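# Two robots open a locker's spring-pinned drop-down gate

## Task

Get the locker's front gate, a panel hinged at the bottom that folds down, open past the spring pins at its two top corners so it settles open on its own. Then release it and back the robots away. The gate must stay open without any robot holding it, and neither robot may fall or be left leaning.

## Robot and tools

Robots: r1 and r2 are identical Hello Robot Stretch 3 units. Each has a two-wheel differential base with a passive omni wheel at the rear, 0.33 m long and 0.34 m wide, a lift carriage on a vertical mast, and a telescoping arm that points out of the robot's RIGHT side. The base cannot strafe, so to move the gripper forward or back you drive the base. Turning on the spot pivots about the point between the drive wheels, 0.05 m behind the front edge. With the arm fully in and the wrist folded, the turning sweep has radius 0.28 m. An unfolded level gripper reaches beyond that.

Frames: the base frame has its origin on the floor between the drive wheels, x forward, y left, z up. hand_pose is reported in it, located at the closed-fingertip meeting point. With all wrist joints at zero, that hand frame has x up, y pointing back along the arm toward the mast, z toward the robot's rear. The odometry frame is the base frame as it was at scene start. Each robot reports in its own frames only, so judge where the robots are relative to each other from images, lidar_m, wrist_depth_mm and head_depth_mm.

execute_actions: argument "actions" is a list holding one action or nothing (empty just returns state and images). The action is an object keyed "r1" and/or "r2". Under each robot: "base" with exactly one of translate_m (relative straight drive in metres from the base's last reported position, forward positive, -1 to 1) or rotate_rad (relative turn in place, left/counter-clockwise positive, -3.2 to 3.2); "joints" with absolute targets by name; optional "contact_limits" with only arm_m, a motor_effort percentage 1 to 100 at which the arm motion halts. Joint ranges: lift_m 0 to 1.1 (arm height); arm_m 0 to 0.52 (extension); wrist_yaw_rad -1.345 to 4.42 (0 along the arm, positive toward the front, 3.0 folded over the base); wrist_pitch_rad -1.57 to 0.451 (0 level, negative tips fingers down); wrist_roll_rad -2.911 to 2.911; gripper_m -0.089 to 0.179 (larger is wider; fingertip gap is smaller than the value, gap is 0 below 0.007); head_pan_rad -3.953 to 1.73 (0 forward, positive left, -1.57 along the arm); head_tilt_rad -1.53 to 0.419 (negative down). "cameras" optionally lists names among r1_head_camera, r1_nav_camera, r1_wrist_camera, r2_head_camera, r2_nav_camera, r2_wrist_camera or "all"; omitted or null gives all, [] gives none. Any unknown key or out-of-range number rejects the whole call and nothing moves. Motions in one action start together; an action runs at most 15 s. Anything you leave out may still be driving toward an earlier target without being reported.

wait: {"seconds": 0 to 10}; commands nothing, returns state and images. zoom_image: {"camera": name, "region": [x0, y0, x1, y1]} in pixels of that camera's latest full image, top-left origin, at most 504 by 504. finished_scene: {"scene": number}; irreversible, reports success and starts the next task. Replying with no tool call ends everything.

Results: base_status and joint_status give how each motion ended: "done"; "off_target" (stopped short, may still push); "contact_stop", "time_out", "torque_fault" (target dropped). Arm and lift halt on firm contact and then go slack until commanded again; a slack lift can sag under load or keep pressing. Base, wrist and head never self-stop. A wrist servo pushed hard for seconds shuts off for 10 s. on_its_own covers uncommanded joints; "held at" is the held target, not the position. motor_effort is percent of maximum, positive toward larger joint values, bracket = peak during last action; readings carry sizable fixed and random error. Positive wheel effort pushes forward. base_odometry counts wheel turns (slip included); turned_by_wheels and turned_by_imu give turn since last result; base_tilt in degrees, forward/right positive, with a fixed offset up to about 4. lidar_m: 12 distances in metres, 30-degree sectors, first straight ahead then counter-clockwise (4th left, 7th behind, 10th right), "-" for none; plane 0.17 m high, range 0.15 to 12, blind to clear objects and own body, sees the other robot. wrist_depth_mm (45 to 1000) and head_depth_mm (280 to 4000, image sideways) are 7x7 median depth grids from top left.

Cameras: head and nav cameras ride the pan/tilt head; the wrist camera rides the gripper. Calibrations (K, distortion, T_world_to_cam mapping the carrier's base frame into the camera) are given per camera, e.g. head 896x504, nav fisheye 672x504, wrist 644x364; expect small errors, larger for the wrist camera.

Speed: the base is fast (0.30 m/s, 1.9 rad/s) only when stowed: lift_m under 0.30, arm_m under 0.03, wrist_yaw_rad over 2.54; otherwise 0.10 m/s and 0.63 rad/s.

Gripper: grip by commanding below the object's width; release by going at least 0.02 above the touch value. Reading and "done" do not confirm a hold.

Safety: fold or unfold the wrist only with lift_m 0.32 to 0.95, wrist_pitch_rad -0.4, roll near 0; once folded the lift may go to 0.25. With yaw below -0.4 keep pitch at -0.5 or lower. Pushing on something rigid with the gripper higher than about 0.45 m can tip the robot before the contact stop; a raised contact limit or a repeated push worsens this. Driving while gripping, hooking or pressing something fixed, or snagging furniture (especially reversing), can tip it; reverse the last move in small steps, pull the gripper free, and drop lift_m to about 0.2 if still leaning. Robots must never press into each other: once bases touch, even millimetres more is a hard press; no state line flags robot contact. Identical drive commands differ by up to 2.5 cm per metre between robots. While you compose a reply the robots keep holding the last command. Avoid drops, slams, hard hits and strong shoves.

Each tool is called as name(argument=value, ...), one argument or row to a line, values as JSON.

## Session

I'll start by looking at the current state.

execute_actions(
  actions=[],
)

Scene clock: 0.00 s.
r1.base_odometry: x=+0.000 y=+0.000 heading=+0.000 (m, m, rad; r1's odometry frame)
r1.turned_by_wheels: +0.000 (rad since the last result)
r1.turned_by_imu: +0.000 (rad since the last result)
r1.base_tilt: forward=-0.3 right=+0.3 (deg)
r1.lidar_m: 0.98 1.19 2.27 2.28 2.71 2.36 2.53 2.79 2.50 1.74 1.09 0.98
r1.head_depth_mm: 868 875 884 895 902 910 921 / 896 908 917 924 935 940 953 / 929 934 950 954 966 975 987 / 960 970 980 994 1002 1016 1022 / 997 1006 1020 1031 1042 1054 1067 / 1038 1046 1061 1079 1081 1093 1106 / 1076 1092 1106 1121 1130 1143 1160
r1.base_status: not commanded
r1.joint_positions: lift_m=+0.570 arm_m=-0.001 wrist_yaw_rad=+2.942 wrist_pitch_rad=-0.579 wrist_roll_rad=-0.015 gripper_m=+0.037 head_pan_rad=+0.015 head_tilt_rad=+0.007
r1.joint_status: not commanded
r1.motor_effort: left_wheel=-1 right_wheel=+0 lift_m=+28 arm_m=-1 wrist_yaw_rad=+1 wrist_pitch_rad=+3 wrist_roll_rad=+0 gripper_m=+0 head_pan_rad=+0 head_tilt_rad=+2 (%)
r1.hand_pose: x=+0.0186 y=+0.0537 z=+0.5488 quat_wxyz=(+0.268, +0.689, +0.136, +0.660) (m; r1's base frame)
r1.wrist_depth_mm: - - - - - - - / - - - - - - - / - - - - - - - / - - - - - - - / 877 932 948 875 932 888 891 / 758 788 - 764 - 775 787 / 680 697 - 688 662 685 694
r2.base_odometry: x=+0.000 y=+0.000 heading=+0.000 (m, m, rad; r2's odometry frame)
r2.turned_by_wheels: +0.000 (rad since the last result)
r2.turned_by_imu: +0.000 (rad since the last result)
r2.base_tilt: forward=+2.2 right=-1.7 (deg)
r2.lidar_m: 2.12 3.16 3.22 2.70 2.53 2.54 1.74 1.62 1.65 2.12 4.76 1.77
r2.head_depth_mm: 2048 3051 - - - 1729 2142 / 2038 3039 - - - 3055 2235 / 2043 3062 - - - 3443 2344 / 2035 3089 3798 3852 3851 3452 2329 / 2052 3097 3561 3560 3628 3457 2325 / 2039 3087 3323 3372 3372 3280 2325 / 2056 3022 3150 3133 3173 3112 2333
r2.base_status: not commanded
r2.joint_positions: lift_m=+0.361 arm_m=+0.000 wrist_yaw_rad=+2.839 wrist_pitch_rad=-0.362 wrist_roll_rad=+0.001 gripper_m=+0.037 head_pan_rad=+0.002 head_tilt_rad=+0.015
r2.joint_status: not commanded
r2.motor_effort: left_wheel=+0 right_wheel=+0 lift_m=+27 arm_m=-2 wrist_yaw_rad=+0 wrist_pitch_rad=+5 wrist_roll_rad=+1 gripper_m=+1 head_pan_rad=+0 head_tilt_rad=+2 (%)
r2.hand_pose: x=+0.0475 y=+0.0758 z=+0.3861 quat_wxyz=(+0.231, +0.707, +0.021, +0.668) (m; r2's base frame)
r2.wrist_depth_mm: - - - - - - - / - - - - - - - / - - - - - - - / - 895 892 903 937 941 907 / 704 743 748 745 735 730 736 / 609 - 610 616 635 624 607 / 514 - 523 521 523 524 519
pictures: r1_head_camera (sideways: a quarter turn clockwise sets it upright), r1_nav_camera (sideways: a quarter turn counterclockwise sets it upright), r1_wrist_camera, r2_head_camera (sideways: a quarter turn clockwise sets it upright), r2_nav_camera (sideways: a quarter turn counterclockwise sets it upright), r2_wrist_camera
Images, in order (width x height): r1_head_camera 896x504, r1_nav_camera 672x504, r1_wrist_camera 644x364, r2_head_camera 896x504, r2_nav_camera 672x504, r2_wrist_camera 644x364.

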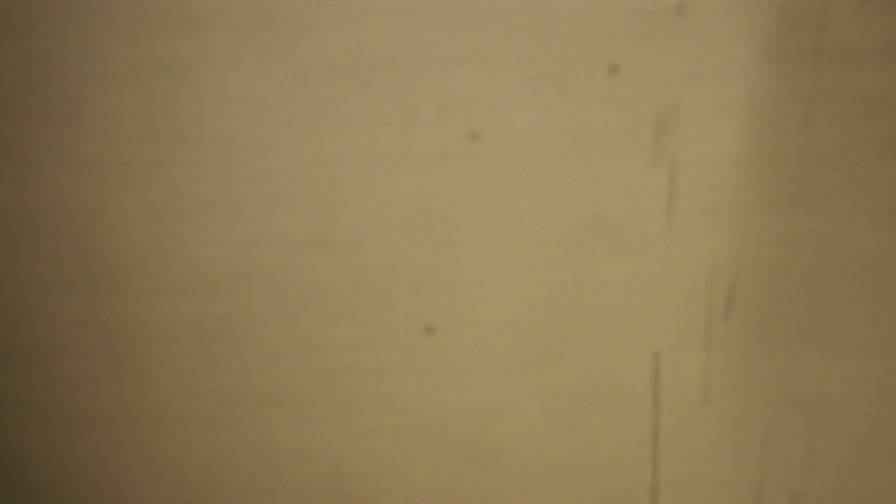

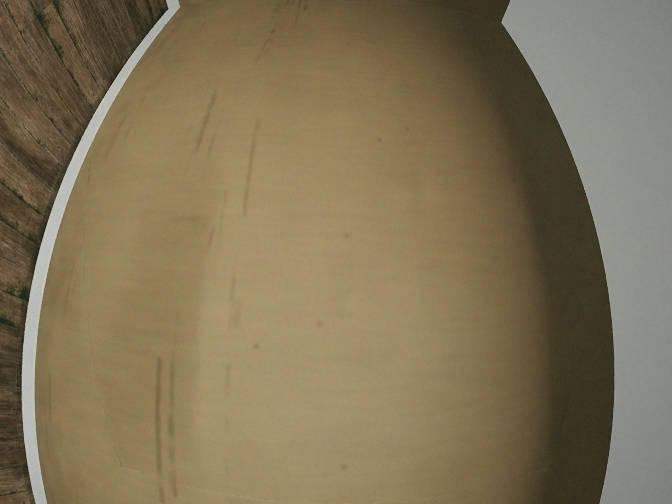

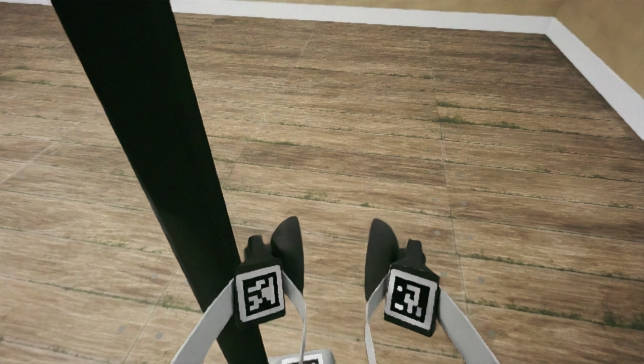

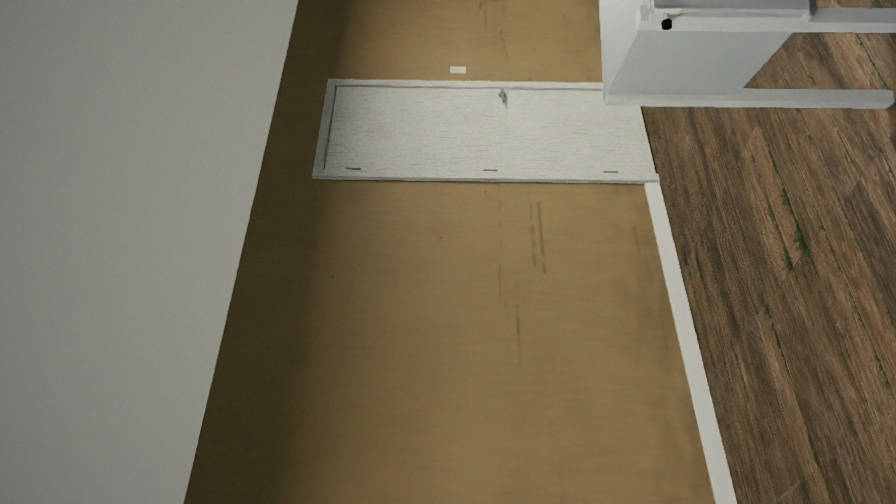

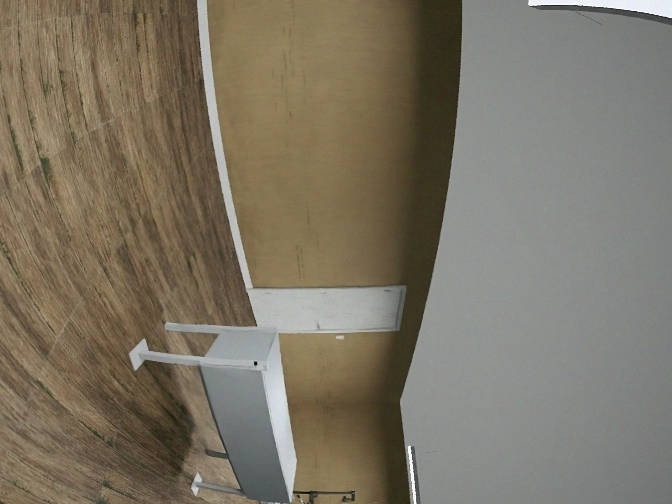

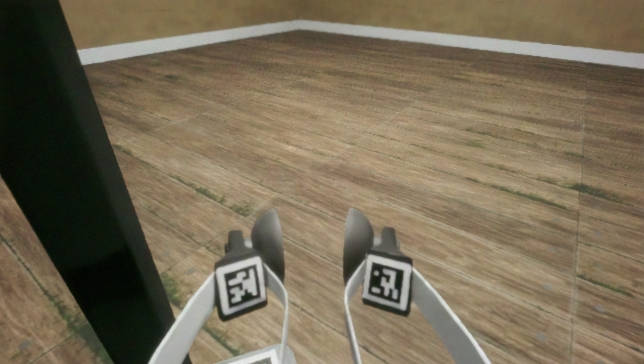

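execute_actions(
  actions=[
    {"r1": {"joints": {"head_pan_rad": -3.1, "head_tilt_rad": -0.3}}, "r2": {"joints": {"head_pan_rad": -0.5, "head_tilt_rad": -0.3}}},
  ],
  cameras=["r1_head_camera", "r1_nav_camera", "r2_head_camera", "r2_nav_camera"],
)

Scene clock: 3.10 s.
r1.base_odometry: x=+0.000 y=+0.000 heading=+0.000 (m, m, rad; r1's odometry frame)
r1.turned_by_wheels: +0.000 (rad since the last result)
r1.turned_by_imu: +0.000 (rad since the last result)
r1.base_tilt: forward=-0.2 right=+0.4 (deg)
r1.lidar_m: 0.98 1.19 2.27 2.29 2.72 2.35 2.53 2.78 2.49 1.74 1.09 0.98
r1.head_depth_mm: - - 2575 3083 2535 1898 1538 / - - - 3331 2552 1917 1532 / - - - 3880 2583 1948 1554 / - - - 3920 2620 1952 1563 / - - - 3972 2623 1965 1572 / - - - - 2663 1995 1571 / 3754 3752 3837 3833 2695 1996 1588
r1.base_status: not commanded
r1.joint_positions: lift_m=+0.570 arm_m=-0.001 wrist_yaw_rad=+2.942 wrist_pitch_rad=-0.579 wrist_roll_rad=-0.015 gripper_m=+0.037 head_pan_rad=-3.093 head_tilt_rad=-0.296
r1.joint_status: all done
r1.motor_effort: left_wheel=+0(0) right_wheel=+0(0) lift_m=+29(29) arm_m=+0(0) wrist_yaw_rad=+0(1) wrist_pitch_rad=+3(3) wrist_roll_rad=+0(0) gripper_m=+0(1) head_pan_rad=-3(39) head_tilt_rad=-2(17) (%)
r1.hand_pose: x=+0.0186 y=+0.0537 z=+0.5488 quat_wxyz=(+0.268, +0.689, +0.136, +0.660) (m; r1's base frame)
r1.wrist_depth_mm: - - - - - - - / - - - - - - - / - - - - - - - / - - - - - - - / 869 905 915 873 922 876 895 / 768 762 - 775 - 775 772 / 708 683 - 693 679 685 681
r2.base_odometry: x=+0.000 y=+0.000 heading=+0.000 (m, m, rad; r2's odometry frame)
r2.turned_by_wheels: +0.000 (rad since the last result)
r2.turned_by_imu: +0.000 (rad since the last result)
r2.base_tilt: forward=+2.2 right=-1.7 (deg)
r2.lidar_m: 2.12 3.16 3.21 2.70 2.53 2.54 1.74 1.63 1.65 2.12 4.74 1.77
r2.head_depth_mm: - - - 3863 2679 1983 1559 / - - - 2571 2700 1968 1548 / - - - 2260 2649 1959 1565 / - - - 2012 2647 1958 1543 / - - - 1849 2524 1942 1552 / - - - 1913 2409 1941 1548 / - - - 3726 2511 1947 1542
r2.base_status: not commanded
r2.joint_positions: lift_m=+0.361 arm_m=+0.000 wrist_yaw_rad=+2.839 wrist_pitch_rad=-0.362 wrist_roll_rad=+0.001 gripper_m=+0.037 head_pan_rad=-0.493 head_tilt_rad=-0.296
r2.joint_status: all done
r2.motor_effort: left_wheel=+0(0) right_wheel=+0(0) lift_m=+27(27) arm_m=-1(1) wrist_yaw_rad=+0(0) wrist_pitch_rad=+5(5) wrist_roll_rad=+1(1) gripper_m=+0(0) head_pan_rad=-2(21) head_tilt_rad=-1(17) (%)
r2.hand_pose: x=+0.0475 y=+0.0758 z=+0.3861 quat_wxyz=(+0.231, +0.707, +0.021, +0.668) (m; r2's base frame)
r2.wrist_depth_mm: - - - - - - - / - - - - - - - / - - - - - - - / - 917 920 923 928 933 939 / 695 718 769 741 752 744 749 / 599 - 615 621 642 613 628 / 508 - 525 531 531 530 526
pictures: r1_head_camera (sideways: a quarter turn clockwise sets it upright), r1_nav_camera (sideways: a quarter turn counterclockwise sets it upright), r2_head_camera (sideways: a quarter turn clockwise sets it upright), r2_nav_camera (sideways: a quarter turn counterclockwise sets it upright)
camera_calibration (this result's frames):
r1_head_camera: T_world_to_cam=[[0.319227, -0.0174731, -0.947517, 1.25121], [0.064092, -0.997143, 0.0399814, -0.0468246], [-0.945509, -0.0734915, -0.317195, 0.376928], [0, 0, 0, 1]] pos_world=[-0.0400279, 0.00287271, 1.30697]
r1_nav_camera: T_world_to_cam=[[-0.255691, -0.0345758, 0.96614, -1.21292], [-0.0800187, 0.996688, 0.014492, 0.0301924], [-0.963441, -0.0736038, -0.25761, 0.295521], [0, 0, 0, 1]] pos_world=[-0.0229974, -0.0502784, 1.24754]
r2_head_camera: T_world_to_cam=[[-0.250559, 0.119564, -0.96069, 1.27568], [0.488233, 0.872512, -0.0187472, 0.0289367], [0.835971, -0.473738, -0.276991, 0.309893], [0, 0, 0, 1]] pos_world=[0.0464435, -0.030965, 1.31191]
r2_nav_camera: T_world_to_cam=[[0.249579, -0.158622, 0.955274, -1.20629], [-0.504455, -0.863361, -0.0115639, 0.06644], [0.826581, -0.479007, -0.295495, 0.336022], [0, 0, 0, 1]] pos_world=[0.0568321, 0.0269738, 1.2524]
Images, in order (width x height): r1_head_camera 896x504, r1_nav_camera 672x504, r2_head_camera 896x504, r2_nav_camera 672x504.

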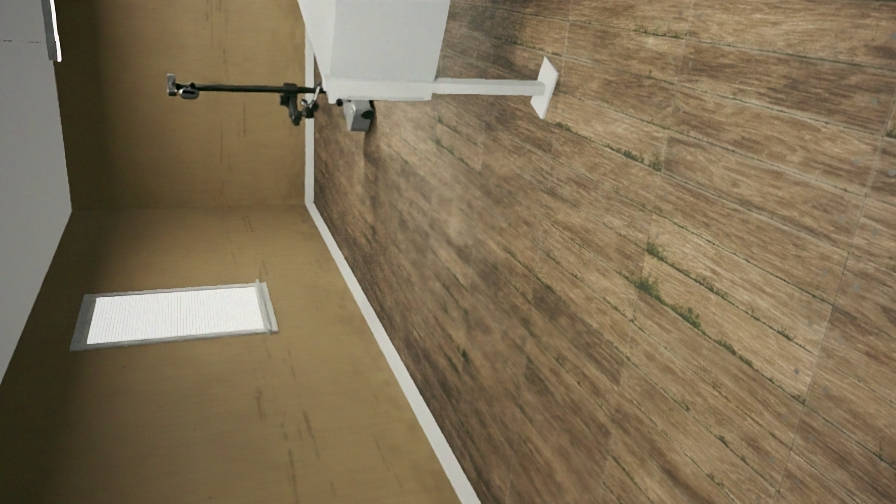

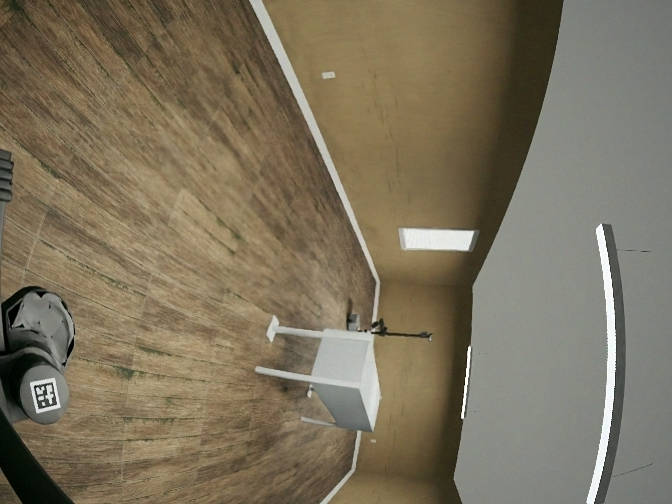

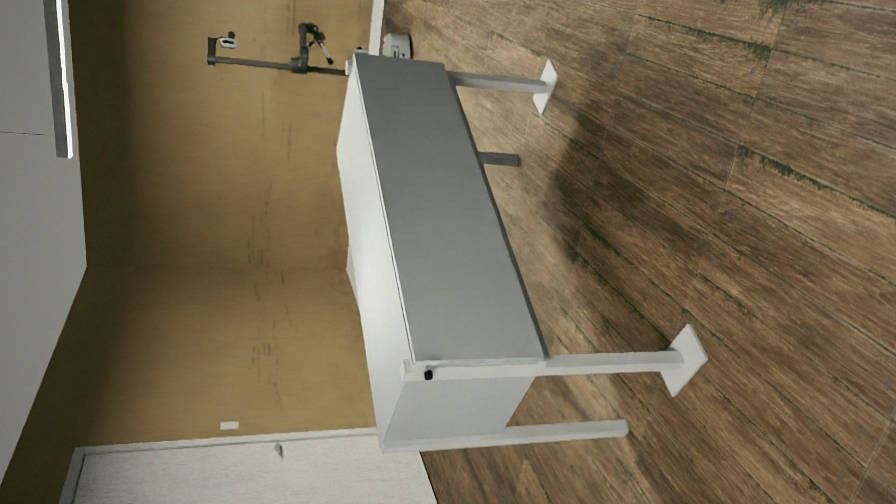

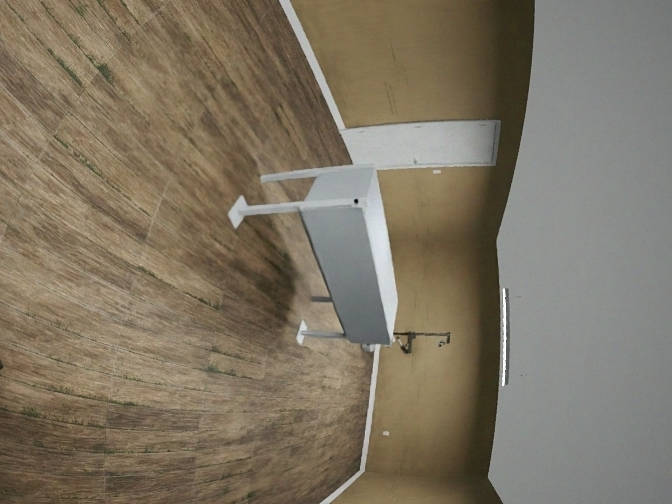

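zoom_image(
  camera="r2_head_camera",
  region=[370, 320, 490, 420],
)

zoom_image(
  camera="r1_head_camera",
  region=[290, 50, 410, 140],
)

zoom_image(
  camera="r2_head_camera",
  region=[320, 20, 440, 110],
)

Region (370, 320, 490, 420) of r2_head_camera's 896x504 image, scaled by 4.200, with more detail than that image has.

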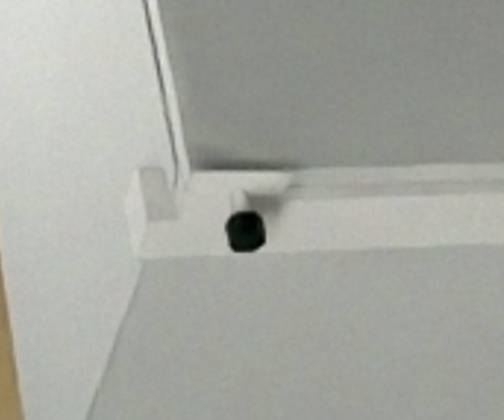

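Region (290, 50, 410, 140) of r1_head_camera's 896x504 image, scaled by 4.200, with more detail than that image has; it fills the top 378 rows of this view, and the rest is white.

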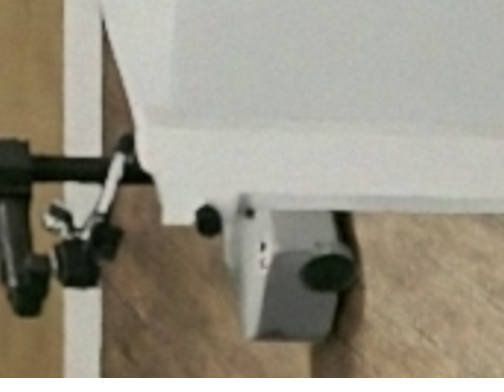

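Region (320, 20, 440, 110) of r2_head_camera's 896x504 image, scaled by 4.200, with more detail than that image has; it fills the top 378 rows of this view, and the rest is white.

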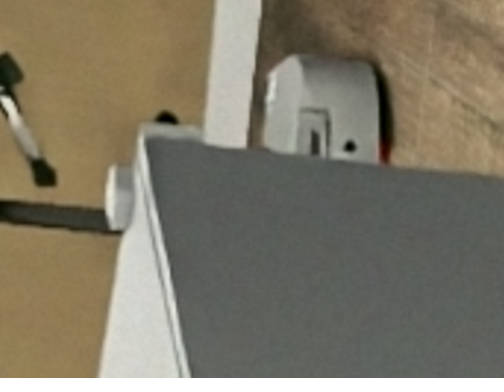

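execute_actions(
  actions=[
    {"r1": {"base": {"translate_m": -0.2}, "joints": {"lift_m": 0.28, "wrist_pitch_rad": -0.4, "head_pan_rad": -3.3}}, "r2": {"base": {"translate_m": 0.2}, "joints": {"lift_m": 0.28, "wrist_pitch_rad": -0.4}}},
  ],
  cameras=[],
)

Scene clock: 15.97 s.
r1.base_odometry: x=-0.200 y=+0.000 heading=+0.000 (m, m, rad; r1's odometry frame)
r1.turned_by_wheels: +0.000 (rad since the last result)
r1.turned_by_imu: -0.001 (rad since the last result)
r1.base_tilt: forward=-0.4 right=+0.4 (deg)
r1.lidar_m: 1.17 1.42 2.34 2.35 2.81 2.17 2.34 2.71 2.44 2.08 1.30 1.17
r1.head_depth_mm: - - 2934 3489 2534 1916 1533 / - - 2629 2298 2416 1908 1544 / - - - 2435 2523 1939 1549 / - - - 3632 2596 1947 1558 / - - - 3980 2629 1959 1557 / - - - - 2659 1987 1588 / - - - - 2673 2002 1589
r1.base_status: done
r1.joint_positions: lift_m=+0.280 arm_m=-0.001 wrist_yaw_rad=+2.942 wrist_pitch_rad=-0.421 wrist_roll_rad=-0.015 gripper_m=+0.037 head_pan_rad=-3.293 head_tilt_rad=-0.296
r1.joint_status: all done
r1.motor_effort: left_wheel=+0(5) right_wheel=+1(5) lift_m=+24(26) arm_m=+0(0) wrist_yaw_rad=+1(1) wrist_pitch_rad=+6(7) wrist_roll_rad=+0(0) gripper_m=+0(0) head_pan_rad=-3(20) head_tilt_rad=-1(1) (%)
r1.hand_pose: x=+0.0231 y=+0.0759 z=+0.2922 quat_wxyz=(+0.216, +0.697, +0.080, +0.679) (m; r1's base frame)
r1.wrist_depth_mm: - - - - - - - / - - - - - - - / - - - - - - - / 781 - 765 789 764 779 792 / 624 635 640 627 662 634 627 / 520 518 - 543 - 531 529 / 460 - - - 443 457 457
r2.base_odometry: x=+0.200 y=+0.000 heading=+0.000 (m, m, rad; r2's odometry frame)
r2.turned_by_wheels: +0.000 (rad since the last result)
r2.turned_by_imu: -0.001 (rad since the last result)
r2.base_tilt: forward=+2.3 right=-1.7 (deg)
r2.lidar_m: 1.95 2.99 3.07 2.82 2.65 2.69 1.91 1.79 1.82 2.33 2.63 1.58
r2.head_depth_mm: - - - 2605 2665 1971 1558 / - - - 2171 2654 1955 1562 / - - - 1959 2561 1955 1550 / - - - 1761 2406 1942 1554 / - - - 1638 1751 1873 1543 / - - - 1861 2273 1933 1530 / 3789 - - - 2631 1928 1535
r2.base_status: done
r2.joint_positions: lift_m=+0.280 arm_m=+0.000 wrist_yaw_rad=+2.839 wrist_pitch_rad=-0.415 wrist_roll_rad=+0.001 gripper_m=+0.037 head_pan_rad=-0.493 head_tilt_rad=-0.297
r2.joint_status: all done
r2.motor_effort: left_wheel=-1(8) right_wheel=+0(6) lift_m=+22(24) arm_m=-1(1) wrist_yaw_rad=+0(0) wrist_pitch_rad=+5(6) wrist_roll_rad=+1(1) gripper_m=+0(0) head_pan_rad=-2(2) head_tilt_rad=+0(1) (%)
r2.hand_pose: x=+0.0457 y=+0.0698 z=+0.2936 quat_wxyz=(+0.248, +0.706, +0.040, +0.662) (m; r2's base frame)
r2.wrist_depth_mm: - - - - - - - / - - - - - - - / - 910 917 939 935 913 934 / - 698 705 700 706 706 723 / 551 583 599 592 574 584 588 / 479 - - 489 502 489 486 / 434 - - 420 422 423 418
pictures: none
No camera images: the call's "cameras" was empty. Leave "cameras" out to get every camera's image.

execute_actions(
  actions=[
    {"r1": {"base": {"translate_m": -1.0}, "joints": {"head_pan_rad": -3.4, "head_tilt_rad": -0.45}}, "r2": {"base": {"translate_m": 0.9}, "joints": {"head_pan_rad": -0.8, "head_tilt_rad": -0.6}}},
  ],
  cameras=["r1_head_camera", "r2_head_camera"],
)

Scene clock: 21.37 s.
r1.base_odometry: x=-1.200 y=+0.000 heading=+0.000 (m, m, rad; r1's odometry frame)
r1.turned_by_wheels: +0.000 (rad since the last result)
r1.turned_by_imu: -0.007 (rad since the last result)
r1.base_tilt: forward=-0.2 right=+0.4 (deg)
r1.lidar_m: 2.12 2.56 2.66 2.66 3.22 1.28 3.81 2.36 2.11 2.12 2.36 2.11
r1.head_depth_mm: - - 1412 1377 1888 1600 1357 / - - 1438 1438 2052 1631 1359 / - - 1452 1511 1970 1643 1370 / - - - 2773 2064 1660 1375 / - - - 2784 2088 1671 1388 / - - - 2811 2113 1675 1396 / - - - 2894 2119 1682 1404
r1.base_status: done
r1.joint_positions: lift_m=+0.280 arm_m=-0.001 wrist_yaw_rad=+2.942 wrist_pitch_rad=-0.421 wrist_roll_rad=-0.015 gripper_m=+0.037 head_pan_rad=-3.393 head_tilt_rad=-0.445
r1.joint_status: all done
r1.motor_effort: left_wheel=+0(6) right_wheel=+0(5) lift_m=+25(24) arm_m=+0(1) wrist_yaw_rad=-1(0) wrist_pitch_rad=+6(6) wrist_roll_rad=+0(0) gripper_m=+0(0) head_pan_rad=-3(15) head_tilt_rad=-2(13) (%)
r1.hand_pose: x=+0.0231 y=+0.0760 z=+0.2923 quat_wxyz=(+0.215, +0.697, +0.080, +0.679) (m; r1's base frame)
r1.wrist_depth_mm: - - - - - - - / - - - - - - - / 989 - - - - - - / 777 - 767 770 771 796 772 / 635 620 648 634 664 630 632 / 515 508 - 527 - 525 542 / 463 - - - 436 454 455
r2.base_odometry: x=+1.100 y=+0.000 heading=+0.000 (m, m, rad; r2's odometry frame)
r2.turned_by_wheels: +0.000 (rad since the last result)
r2.turned_by_imu: +0.000 (rad since the last result)
r2.base_tilt: forward=+2.2 right=-1.7 (deg)
r2.lidar_m: 2.41 2.25 2.30 2.96 3.18 3.22 2.69 2.53 2.57 3.31 0.82 0.84
r2.head_depth_mm: - 1691 1899 2264 1783 1473 1262 / - 1671 1273 2092 1778 1467 1257 / - 1655 1082 1107 1734 1468 1254 / - - 1068 949 1093 1358 1251 / - - 1056 1044 1658 1464 1244 / - - 1055 1139 1694 1458 1238 / - - 1114 1252 1701 1453 1239
r2.base_status: done
r2.joint_positions: lift_m=+0.280 arm_m=+0.000 wrist_yaw_rad=+2.839 wrist_pitch_rad=-0.415 wrist_roll_rad=+0.001 gripper_m=+0.037 head_pan_rad=-0.793 head_tilt_rad=-0.593
r2.joint_status: all done
r2.motor_effort: left_wheel=+0(6) right_wheel=+0(5) lift_m=+22(23) arm_m=-1(1) wrist_yaw_rad=+0(0) wrist_pitch_rad=+5(6) wrist_roll_rad=+1(1) gripper_m=+0(0) head_pan_rad=-2(18) head_tilt_rad=-3(18) (%)
r2.hand_pose: x=+0.0457 y=+0.0698 z=+0.2936 quat_wxyz=(+0.248, +0.706, +0.040, +0.662) (m; r2's base frame)
r2.wrist_depth_mm: - - - - - - - / - - - - - - - / - 878 897 931 904 945 925 / - 703 686 714 719 694 718 / 563 581 599 565 581 587 581 / 477 - - 484 495 482 493 / 435 - - 427 423 429 417
pictures: r1_head_camera (sideways: a quarter turn clockwise sets it upright), r2_head_camera (sideways: a quarter turn clockwise sets it upright)
camera_calibration (this result's frames):
r1_head_camera: T_world_to_cam=[[0.432596, -0.145202, -0.889819, 1.17522], [-0.239561, -0.96998, 0.0418168, -0.0473539], [-0.869178, 0.195076, -0.454394, 0.555007], [0, 0, 0, 1]] pos_world=[-0.0373391, 0.0164426, 1.2999]
r2_head_camera: T_world_to_cam=[[-0.392733, 0.379979, -0.837482, 1.1158], [0.720071, 0.693519, -0.0230131, 0.0330681], [0.572066, -0.612084, -0.54598, 0.661537], [0, 0, 0, 1]] pos_world=[0.0359563, -0.0419959, 1.29641]
Images, in order (width x height): r1_head_camera 896x504, r2_head_camera 896x504.

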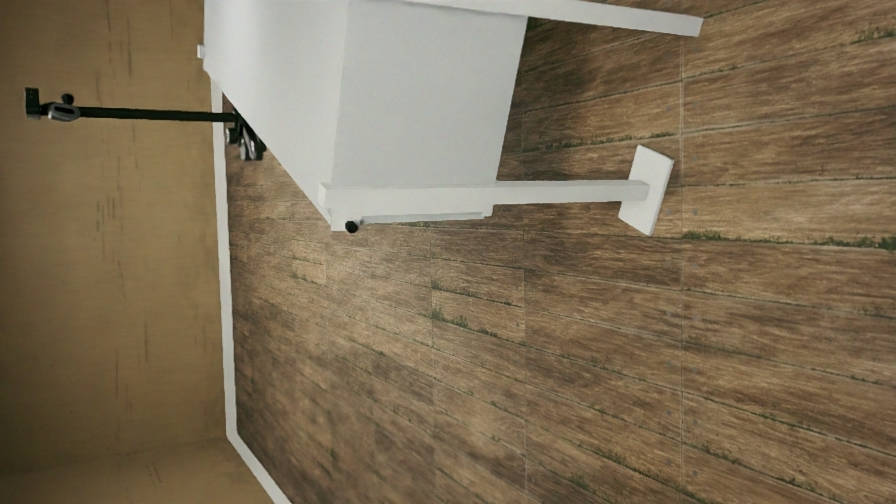

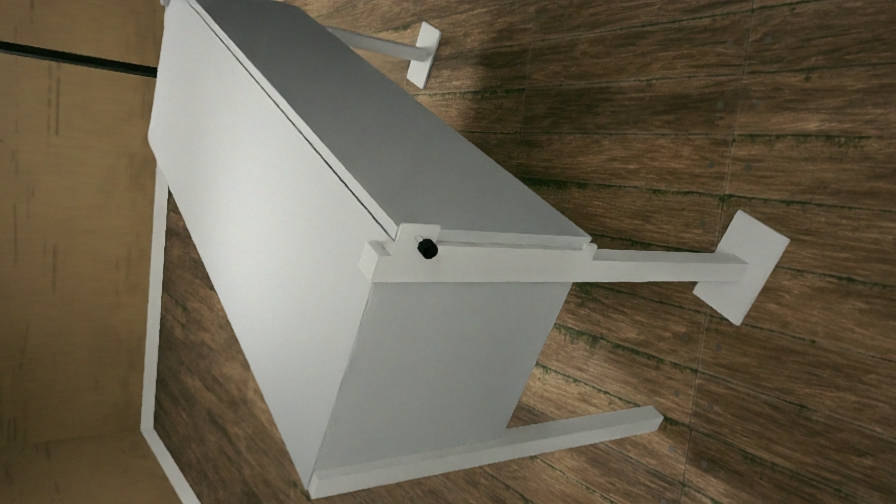

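zoom_image(
  camera="r2_head_camera",
  region=[340, 190, 500, 310],
)

zoom_image(
  camera="r1_head_camera",
  region=[300, 160, 420, 260],
)

Region (340, 190, 500, 310) of r2_head_camera's 896x504 image, scaled by 3.150, with more detail than that image has; it fills the top 378 rows of this view, and the rest is white.

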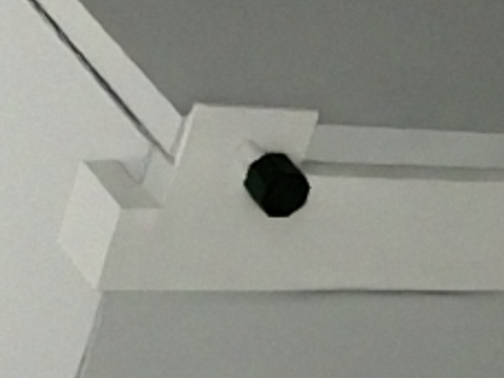

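Region (300, 160, 420, 260) of r1_head_camera's 896x504 image, scaled by 4.200, with more detail than that image has.

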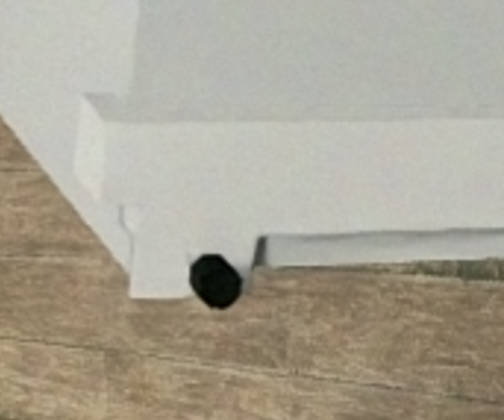

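execute_actions(
  actions=[
    {"r1": {"base": {"translate_m": -0.89}}, "r2": {"base": {"translate_m": 0.42}, "joints": {"lift_m": 0.70, "head_pan_rad": -1.57, "head_tilt_rad": -0.75}}},
  ],
  cameras=["r1_nav_camera"],
)

Scene clock: 32.60 s.
r1.base_odometry: x=-2.090 y=+0.000 heading=+0.000 (m, m, rad; r1's odometry frame)
r1.turned_by_wheels: +0.000 (rad since the last result)
r1.turned_by_imu: -0.005 (rad since the last result)
r1.base_tilt: forward=-0.3 right=+0.4 (deg)
r1.lidar_m: 2.96 3.30 2.93 0.76 0.61 1.99 3.36 2.04 1.83 1.83 2.20 2.95
r1.head_depth_mm: - - 3981 2662 2028 1628 1361 / - - - 2719 2026 1626 1361 / - - - 2720 2045 1646 1376 / - - - 2764 2072 1654 1378 / - - - 2769 2094 1671 1385 / - - - 2833 2126 1670 1393 / - - - 2865 2120 1691 1411
r1.base_status: done
r1.joint_positions: lift_m=+0.280 arm_m=-0.001 wrist_yaw_rad=+2.942 wrist_pitch_rad=-0.420 wrist_roll_rad=-0.015 gripper_m=+0.037 head_pan_rad=-3.393 head_tilt_rad=-0.445
r1.joint_status: not commanded
r1.motor_effort: left_wheel=+1(6) right_wheel=-1(6) lift_m=+24(25) arm_m=+1(1) wrist_yaw_rad=+0(0) wrist_pitch_rad=+7(6) wrist_roll_rad=+0(0) gripper_m=+0(0) head_pan_rad=-3(3) head_tilt_rad=-1(1) (%)
r1.hand_pose: x=+0.0231 y=+0.0760 z=+0.2923 quat_wxyz=(+0.215, +0.697, +0.080, +0.679) (m; r1's base frame)
r1.wrist_depth_mm: - - - - - - - / - - - - - - - / 968 - 978 - - - - / 748 - 767 775 766 775 776 / 583 621 641 632 677 633 640 / 519 522 - 535 - 524 526 / 462 - - - 440 452 453
r2.base_odometry: x=+1.520 y=+0.000 heading=+0.000 (m, m, rad; r2's odometry frame)
r2.turned_by_wheels: +0.000 (rad since the last result)
r2.turned_by_imu: -0.001 (rad since the last result)
r2.base_tilt: forward=+2.2 right=-1.7 (deg)
r2.lidar_m: 2.04 1.91 1.94 2.50 3.42 3.46 3.08 2.87 2.92 0.61 0.61 0.74
r2.head_depth_mm: 3147 3121 2343 1874 1563 1356 1232 / 3464 3095 2322 1860 1559 1345 - / 3802 3016 2318 1867 1563 1340 1236 / - 3028 2311 1852 1549 1342 - / - 2996 2299 1845 1515 1331 - / - 2428 820 762 931 1297 1167 / 1484 1036 791 763 911 1328 1166
r2.base_status: done
r2.joint_positions: lift_m=+0.700 arm_m=+0.000 wrist_yaw_rad=+2.839 wrist_pitch_rad=-0.415 wrist_roll_rad=+0.001 gripper_m=+0.037 head_pan_rad=-1.563 head_tilt_rad=-0.740
r2.joint_status: all done
r2.motor_effort: left_wheel=-1(7) right_wheel=+0(4) lift_m=+31(34) arm_m=-1(1) wrist_yaw_rad=+0(0) wrist_pitch_rad=+5(5) wrist_roll_rad=+1(1) gripper_m=+0(0) head_pan_rad=-2(30) head_tilt_rad=-4(16) (%)
r2.hand_pose: x=+0.0456 y=+0.0698 z=+0.7131 quat_wxyz=(+0.249, +0.706, +0.040, +0.662) (m; r2's base frame)
r2.wrist_depth_mm: - - - - - - - / - - - - - - - / - - - - - - - / - - - - - - - / - - - - - - - / 953 - 962 978 - 981 976 / 844 804 839 849 846 853 846
pictures: r1_nav_camera (sideways: a quarter turn counterclockwise sets it upright)
camera_calibration (this result's frames):
r1_nav_camera: T_world_to_cam=[[-0.390864, 0.0776183, 0.91717, -1.14815], [0.216572, 0.976219, 0.00967954, 0.0346508], [-0.894607, 0.202417, -0.398379, 0.478303], [0, 0, 0, 1]] pos_world=[-0.0283835, -0.0415254, 1.24326]
Images, in order (width x height): r1_nav_camera 672x504.

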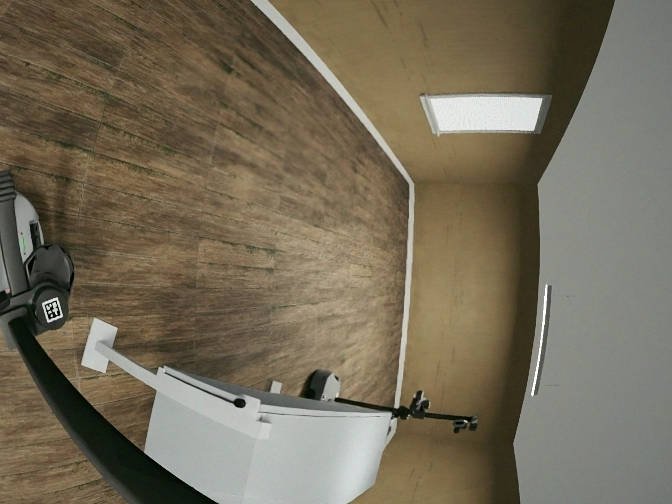

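execute_actions(
  actions=[
    {"r1": {"base": {"rotate_rad": -2.23}, "joints": {"head_pan_rad": -1.57, "head_tilt_rad": -0.75}}, "r2": {"base": {"rotate_rad": 0.23}, "joints": {"wrist_yaw_rad": 0.0, "gripper_m": 0.09}}},
  ],
  cameras=["r1_head_camera", "r2_head_camera", "r2_wrist_camera"],
)

Scene clock: 35.57 s.
r1.base_odometry: x=-2.090 y=+0.000 heading=-2.230 (m, m, rad; r1's odometry frame)
r1.turned_by_wheels: -2.230 (rad since the last result)
r1.turned_by_imu: -2.214 (rad since the last result)
r1.base_tilt: forward=-0.3 right=+0.4 (deg)
r1.lidar_m: 1.83 1.83 2.04 2.97 2.96 3.32 2.94 2.93 0.76 0.61 4.13 2.19
r1.head_depth_mm: 1301 960 756 812 1430 1328 1175 / 1324 966 760 814 1434 1328 1181 / 1347 1010 790 806 1032 1301 1181 / 3852 2622 2221 1820 1541 1345 1186 / 3982 2858 2253 1840 1559 1347 1192 / - 2853 2237 1848 1566 1358 1197 / - 2928 2305 1851 1573 1364 1202
r1.base_status: done
r1.joint_positions: lift_m=+0.280 arm_m=-0.001 wrist_yaw_rad=+2.942 wrist_pitch_rad=-0.420 wrist_roll_rad=-0.015 gripper_m=+0.037 head_pan_rad=-1.577 head_tilt_rad=-0.741
r1.joint_status: all done
r1.motor_effort: left_wheel=+1(9) right_wheel=-2(8) lift_m=+24(25) arm_m=+0(1) wrist_yaw_rad=-1(1) wrist_pitch_rad=+6(5) wrist_roll_rad=+0(0) gripper_m=+0(0) head_pan_rad=+3(41) head_tilt_rad=-3(19) (%)
r1.hand_pose: x=+0.0231 y=+0.0760 z=+0.2923 quat_wxyz=(+0.215, +0.697, +0.080, +0.679) (m; r1's base frame)
r1.wrist_depth_mm: - - - - - - - / - - - - - - - / - - - - - - - / 750 - 774 792 762 771 790 / 614 630 653 637 631 637 638 / 517 514 - 533 - 531 528 / 459 - - - 439 450 458
r2.base_odometry: x=+1.520 y=+0.000 heading=+0.230 (m, m, rad; r2's odometry frame)
r2.turned_by_wheels: +0.230 (rad since the last result)
r2.turned_by_imu: +0.228 (rad since the last result)
r2.base_tilt: forward=+2.2 right=-1.6 (deg)
r2.lidar_m: 1.93 1.91 2.09 3.20 3.41 3.62 2.90 2.87 3.14 0.61 0.74 2.40
r2.head_depth_mm: 3976 3043 2355 1876 1556 1349 1228 / - 3066 2317 1867 1566 1350 - / - 3067 2317 1857 1560 1338 - / 2341 1101 829 798 1451 1366 - / 1523 1047 797 813 992 1318 1173 / 1507 1043 794 813 993 1329 1172 / - 1034 790 818 1450 1307 1174
r2.base_status: done
r2.joint_positions: lift_m=+0.700 arm_m=+0.000 wrist_yaw_rad=+0.002 wrist_pitch_rad=-0.415 wrist_roll_rad=+0.001 gripper_m=+0.090 head_pan_rad=-1.563 head_tilt_rad=-0.740
r2.joint_status: all done
r2.motor_effort: left_wheel=-3(7) right_wheel=+1(5) lift_m=+30(31) arm_m=-1(2) wrist_yaw_rad=-2(1) wrist_pitch_rad=+6(6) wrist_roll_rad=+1(1) gripper_m=+0(80) head_pan_rad=-2(2) head_tilt_rad=-4(3) (%)
r2.hand_pose: x=-0.0211 y=-0.3696 z=+0.7131 quat_wxyz=(+0.692, +0.147, -0.692, -0.145) (m; r2's base frame)
r2.wrist_depth_mm: 341 344 337 335 - - - / 370 371 370 374 - - - / 401 409 407 415 - - - / 442 444 464 - - - - / 497 509 514 - - - - / 577 968 - 948 - - - / 820 828 839 808 872 855 855
pictures: r1_head_camera (sideways: a quarter turn clockwise sets it upright), r2_head_camera (sideways: a quarter turn clockwise sets it upright), r2_wrist_camera
camera_calibration (this result's frames):
r1_head_camera: T_world_to_cam=[[0.0373669, 0.694551, -0.718473, 0.954244], [0.999042, -0.00958276, 0.0426953, -0.0560366], [0.0227691, -0.71938, -0.694243, 0.8616], [0, 0, 0, 1]] pos_world=[0.000707948, -0.04349, 1.28615]
r2_head_camera: T_world_to_cam=[[-0.0183297, 0.663548, -0.747909, 0.996745], [0.999702, 0.000111437, -0.0244018, 0.0331658], [-0.0161084, -0.748134, -0.663352, 0.817814], [0, 0, 0, 1]] pos_world=[-0.00171216, -0.049557, 1.28878]
r2_wrist_camera: T_world_to_cam=[[-0.998553, 0.0537581, 0.00108288, -0.00794784], [0.0298419, 0.570841, -0.820518, 0.827384], [-0.0447277, -0.819299, -0.571619, 0.266092], [0, 0, 0, 1]] pos_world=[-0.0207254, -0.253868, 0.830996]
Images, in order (width x height): r1_head_camera 896x504, r2_head_camera 896x504, r2_wrist_camera 644x364.

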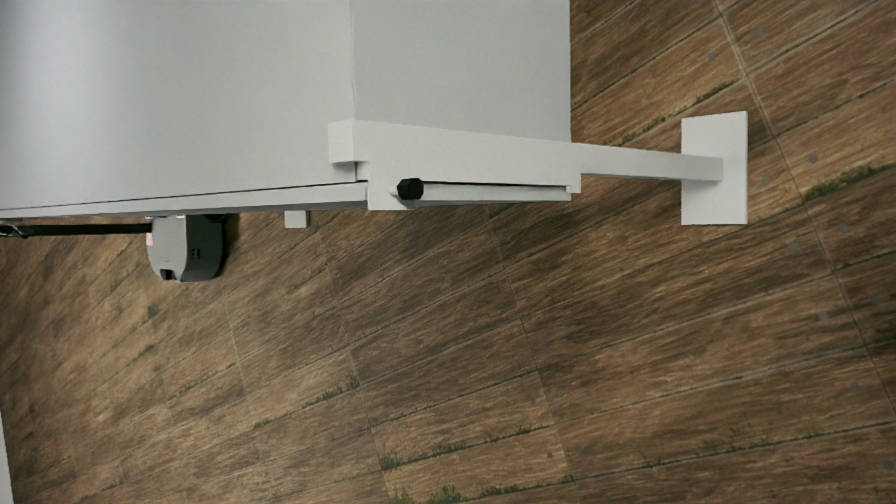

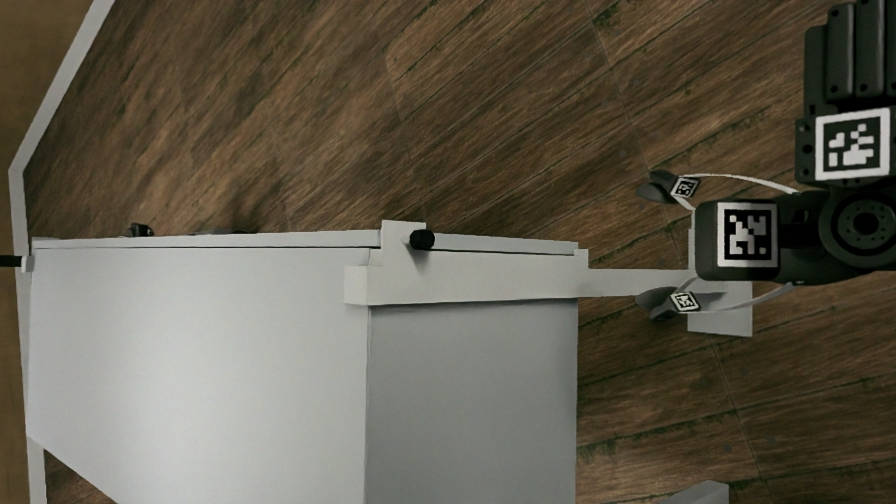

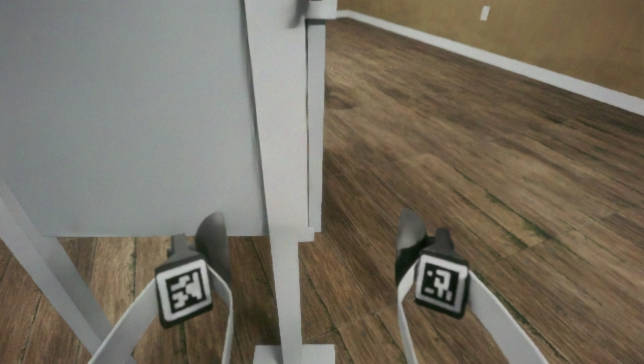

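execute_actions(
  actions=[
    {"r1": {"base": {"rotate_rad": -0.03}, "joints": {"lift_m": 0.38}}, "r2": {"joints": {"wrist_pitch_rad": 0.0, "arm_m": 0.06}}},
  ],
  cameras=["r2_head_camera", "r2_wrist_camera"],
)

execute_actions(
  actions=[
    {"r1": {"joints": {"lift_m": 0.70, "wrist_yaw_rad": 0.0, "gripper_m": 0.09}}},
  ],
  cameras=["r1_head_camera", "r1_wrist_camera"],
)

Scene clock: 40.57 s.
r1.base_odometry: x=-2.090 y=+0.000 heading=-2.260 (m, m, rad; r1's odometry frame)
r1.turned_by_wheels: -0.030 (rad since the last result)
r1.turned_by_imu: -0.029 (rad since the last result)
r1.base_tilt: forward=-0.3 right=+0.3 (deg)
r1.lidar_m: 1.84 1.82 2.02 2.97 2.96 3.30 2.94 2.93 0.76 0.61 4.40 2.24
r1.head_depth_mm: 1297 956 756 821 1433 1317 1169 / 1323 965 760 823 1444 1329 1178 / 1343 979 767 795 974 1299 1180 / 2519 2607 2186 1803 1546 1345 1187 / - 2898 2249 1827 1546 1346 1188 / - 2909 2276 1851 1563 1357 1198 / - 2920 2272 1858 1572 1362 1200
r1.base_status: done
r1.joint_positions: lift_m=+0.380 arm_m=-0.001 wrist_yaw_rad=+2.942 wrist_pitch_rad=-0.420 wrist_roll_rad=-0.015 gripper_m=+0.037 head_pan_rad=-1.577 head_tilt_rad=-0.741
r1.joint_status: all done
r1.motor_effort: left_wheel=+1(7) right_wheel=-2(8) lift_m=+34(35) arm_m=+0(0) wrist_yaw_rad=-1(1) wrist_pitch_rad=+6(6) wrist_roll_rad=+0(0) gripper_m=+0(0) head_pan_rad=+4(3) head_tilt_rad=-3(3) (%)
r1.hand_pose: x=+0.0231 y=+0.0760 z=+0.3920 quat_wxyz=(+0.215, +0.697, +0.080, +0.679) (m; r1's base frame)
r1.wrist_depth_mm: - - - - - - - / - - - - - - - / - - - - - - - / 957 - 999 973 - 958 964 / 761 761 826 796 800 777 804 / 645 647 - 656 - 652 654 / 553 571 541 565 546 559 569
r2.base_odometry: x=+1.520 y=+0.000 heading=+0.230 (m, m, rad; r2's odometry frame)
r2.turned_by_wheels: +0.000 (rad since the last result)
r2.turned_by_imu: -0.001 (rad since the last result)
r2.base_tilt: forward=+2.3 right=-1.7 (deg)
r2.lidar_m: 1.93 1.91 2.09 3.20 3.40 3.61 2.90 2.87 3.13 0.61 0.74 2.41
r2.head_depth_mm: 3996 3034 2354 1877 1571 1375 - / - 3050 2307 1861 1563 1407 - / - 3054 2347 1860 1557 - - / 2236 1101 829 801 1022 - 1135 / 1525 1049 796 811 993 1325 1171 / 1501 1043 795 813 991 1335 1175 / - 1037 791 812 1436 1305 1169
r2.base_status: not commanded
r2.joint_positions: lift_m=+0.700 arm_m=+0.060 wrist_yaw_rad=+0.001 wrist_pitch_rad=-0.022 wrist_roll_rad=+0.001 gripper_m=+0.090 head_pan_rad=-1.563 head_tilt_rad=-0.740
r2.joint_status: all done
r2.motor_effort: left_wheel=-2(2) right_wheel=+2(2) lift_m=+30(31) arm_m=+5(3) wrist_yaw_rad=-2(2) wrist_pitch_rad=+9(9) wrist_roll_rad=+1(1) gripper_m=+0(0) head_pan_rad=-2(2) head_tilt_rad=-3(3) (%)
r2.hand_pose: x=-0.0211 y=-0.4602 z=+0.8088 quat_wxyz=(+0.707, +0.009, -0.707, -0.008) (m; r2's base frame)
r2.wrist_depth_mm: - - - - - - - / - - - - - - - / - 511 509 - - - - / 321 325 327 313 - - - / 337 336 334 - - - - / 344 347 337 - - - - / 360 364 363 363 - - -
pictures: r2_head_camera (sideways: a quarter turn clockwise sets it upright), r2_wrist_camera
camera_calibration (this result's frames):
r2_head_camera: T_world_to_cam=[[-0.0183297, 0.663548, -0.747909, 0.996745], [0.999702, 0.000111438, -0.0244018, 0.0331658], [-0.0161084, -0.748134, -0.663352, 0.817814], [0, 0, 0, 1]] pos_world=[-0.00171216, -0.049557, 1.28878]
r2_wrist_camera: T_world_to_cam=[[-0.998527, 0.0503228, -0.0202939, 0.0124854], [0.0305854, 0.213069, -0.976558, 0.919165], [-0.0448191, -0.97574, -0.214294, -0.114456], [0, 0, 0, 1]] pos_world=[-0.0207758, -0.308152, 0.873344]
Images, in order (width x height): r2_head_camera 896x504, r2_wrist_camera 644x364.

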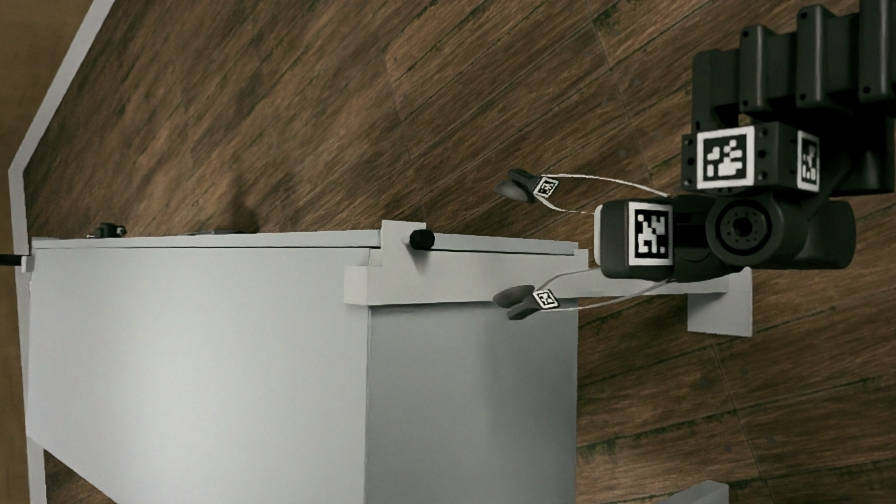

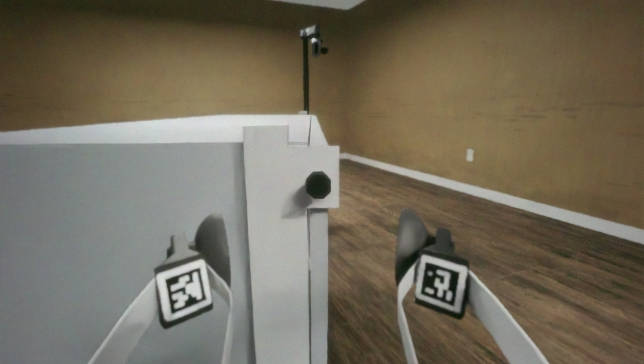

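Scene clock: 44.30 s.
r1.base_odometry: x=-2.090 y=+0.000 heading=-2.260 (m, m, rad; r1's odometry frame)
r1.turned_by_wheels: +0.000 (rad since the last result)
r1.turned_by_imu: +0.000 (rad since the last result)
r1.base_tilt: forward=-0.3 right=+0.4 (deg)
r1.lidar_m: 1.83 1.82 2.02 2.97 2.95 3.30 2.95 2.92 0.76 0.61 4.41 2.25
r1.head_depth_mm: 1300 958 755 824 1420 1318 - / 1326 969 760 825 1444 1326 - / 1348 979 769 795 972 1295 - / 2491 2584 2161 1823 1535 1345 1168 / 3920 2874 2248 1841 1547 1343 1189 / - 2902 2247 1858 1563 1352 1199 / - 2926 2297 1861 1579 1369 1200
r1.base_status: not commanded
r1.joint_positions: lift_m=+0.700 arm_m=-0.001 wrist_yaw_rad=+0.003 wrist_pitch_rad=-0.420 wrist_roll_rad=-0.015 gripper_m=+0.090 head_pan_rad=-1.577 head_tilt_rad=-0.741
r1.joint_status: all done
r1.motor_effort: left_wheel=+1(1) right_wheel=-2(2) lift_m=+33(35) arm_m=+0(0) wrist_yaw_rad=-3(3) wrist_pitch_rad=+5(6) wrist_roll_rad=+0(0) gripper_m=+0(86) head_pan_rad=+3(3) head_tilt_rad=-3(3) (%)
r1.hand_pose: x=-0.0209 y=-0.3678 z=+0.7120 quat_wxyz=(+0.697, +0.150, -0.686, -0.146) (m; r1's base frame)
r1.wrist_depth_mm: - - - - 319 328 324 / - - - - 357 356 345 / - - - - 386 389 376 / - - - - 421 424 409 / - - - - 467 459 449 / - - - - 985 - - / 906 899 912 900 903 877 620
r2.base_odometry: x=+1.520 y=+0.000 heading=+0.230 (m, m, rad; r2's odometry frame)
r2.turned_by_wheels: +0.000 (rad since the last result)
r2.turned_by_imu: +0.000 (rad since the last result)
r2.base_tilt: forward=+2.2 right=-1.7 (deg)
r2.lidar_m: 1.93 1.91 2.09 3.21 3.43 3.61 2.90 2.87 3.13 0.61 0.74 2.39
r2.head_depth_mm: 3971 3076 2336 1884 1579 1377 - / - 3110 2326 1858 1565 1406 - / - 3075 2338 1863 1551 - - / 2008 1104 829 802 1022 - 1140 / 1526 1050 798 809 992 1322 1167 / 1513 1043 795 813 994 1333 1165 / - 1030 791 816 1437 1301 1169
r2.base_status: not commanded
r2.joint_positions: lift_m=+0.700 arm_m=+0.060 wrist_yaw_rad=+0.001 wrist_pitch_rad=-0.022 wrist_roll_rad=+0.001 gripper_m=+0.090 head_pan_rad=-1.563 head_tilt_rad=-0.740
r2.joint_status: not commanded
r2.motor_effort: left_wheel=-3(2) right_wheel=+2(2) lift_m=+31(31) arm_m=+6(5) wrist_yaw_rad=-1(2) wrist_pitch_rad=+9(9) wrist_roll_rad=+1(1) gripper_m=+0(1) head_pan_rad=-2(1) head_tilt_rad=-3(3) (%)
r2.hand_pose: x=-0.0211 y=-0.4602 z=+0.8088 quat_wxyz=(+0.707, +0.009, -0.707, -0.008) (m; r2's base frame)
r2.wrist_depth_mm: - - - - - - - / - - - - - - - / - 512 508 - - - - / 321 325 323 312 - - - / 333 339 335 - - - - / 345 352 337 - - - - / 364 363 365 362 - - -
pictures: r1_head_camera (sideways: a quarter turn clockwise sets it upright), r1_wrist_camera
camera_calibration (this result's frames):
r1_head_camera: T_world_to_cam=[[0.0373421, 0.694603, -0.718424, 0.954181], [0.999043, -0.00954969, 0.042695, -0.0560363], [0.0227954, -0.71933, -0.694294, 0.861666], [0, 0, 0, 1]] pos_world=[0.000709525, -0.0434891, 1.28615]
r1_wrist_camera: T_world_to_cam=[[-0.999664, -0.0170217, 0.0195528, -0.036045], [-0.0256848, 0.548138, -0.835994, 0.8375], [0.0035124, -0.836215, -0.548391, 0.247938], [0, 0, 0, 1]] pos_world=[-0.0153927, -0.25235, 0.836817]
Images, in order (width x height): r1_head_camera 896x504, r1_wrist_camera 644x364.

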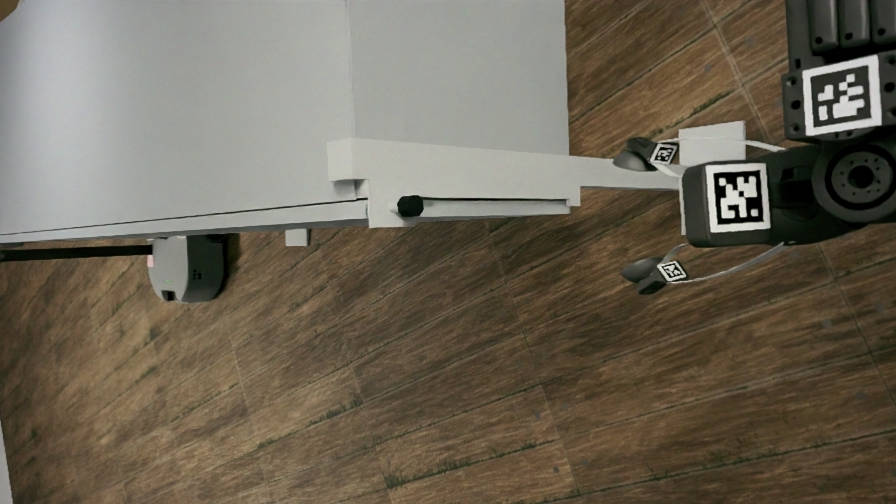

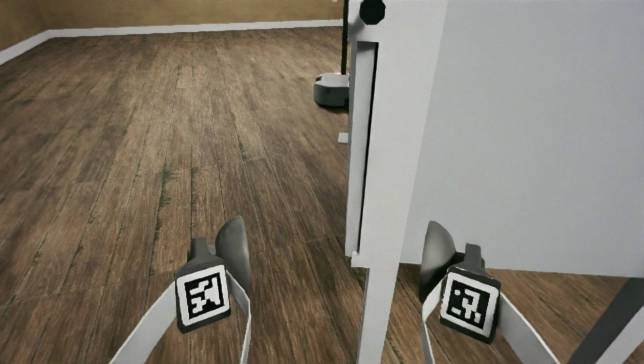

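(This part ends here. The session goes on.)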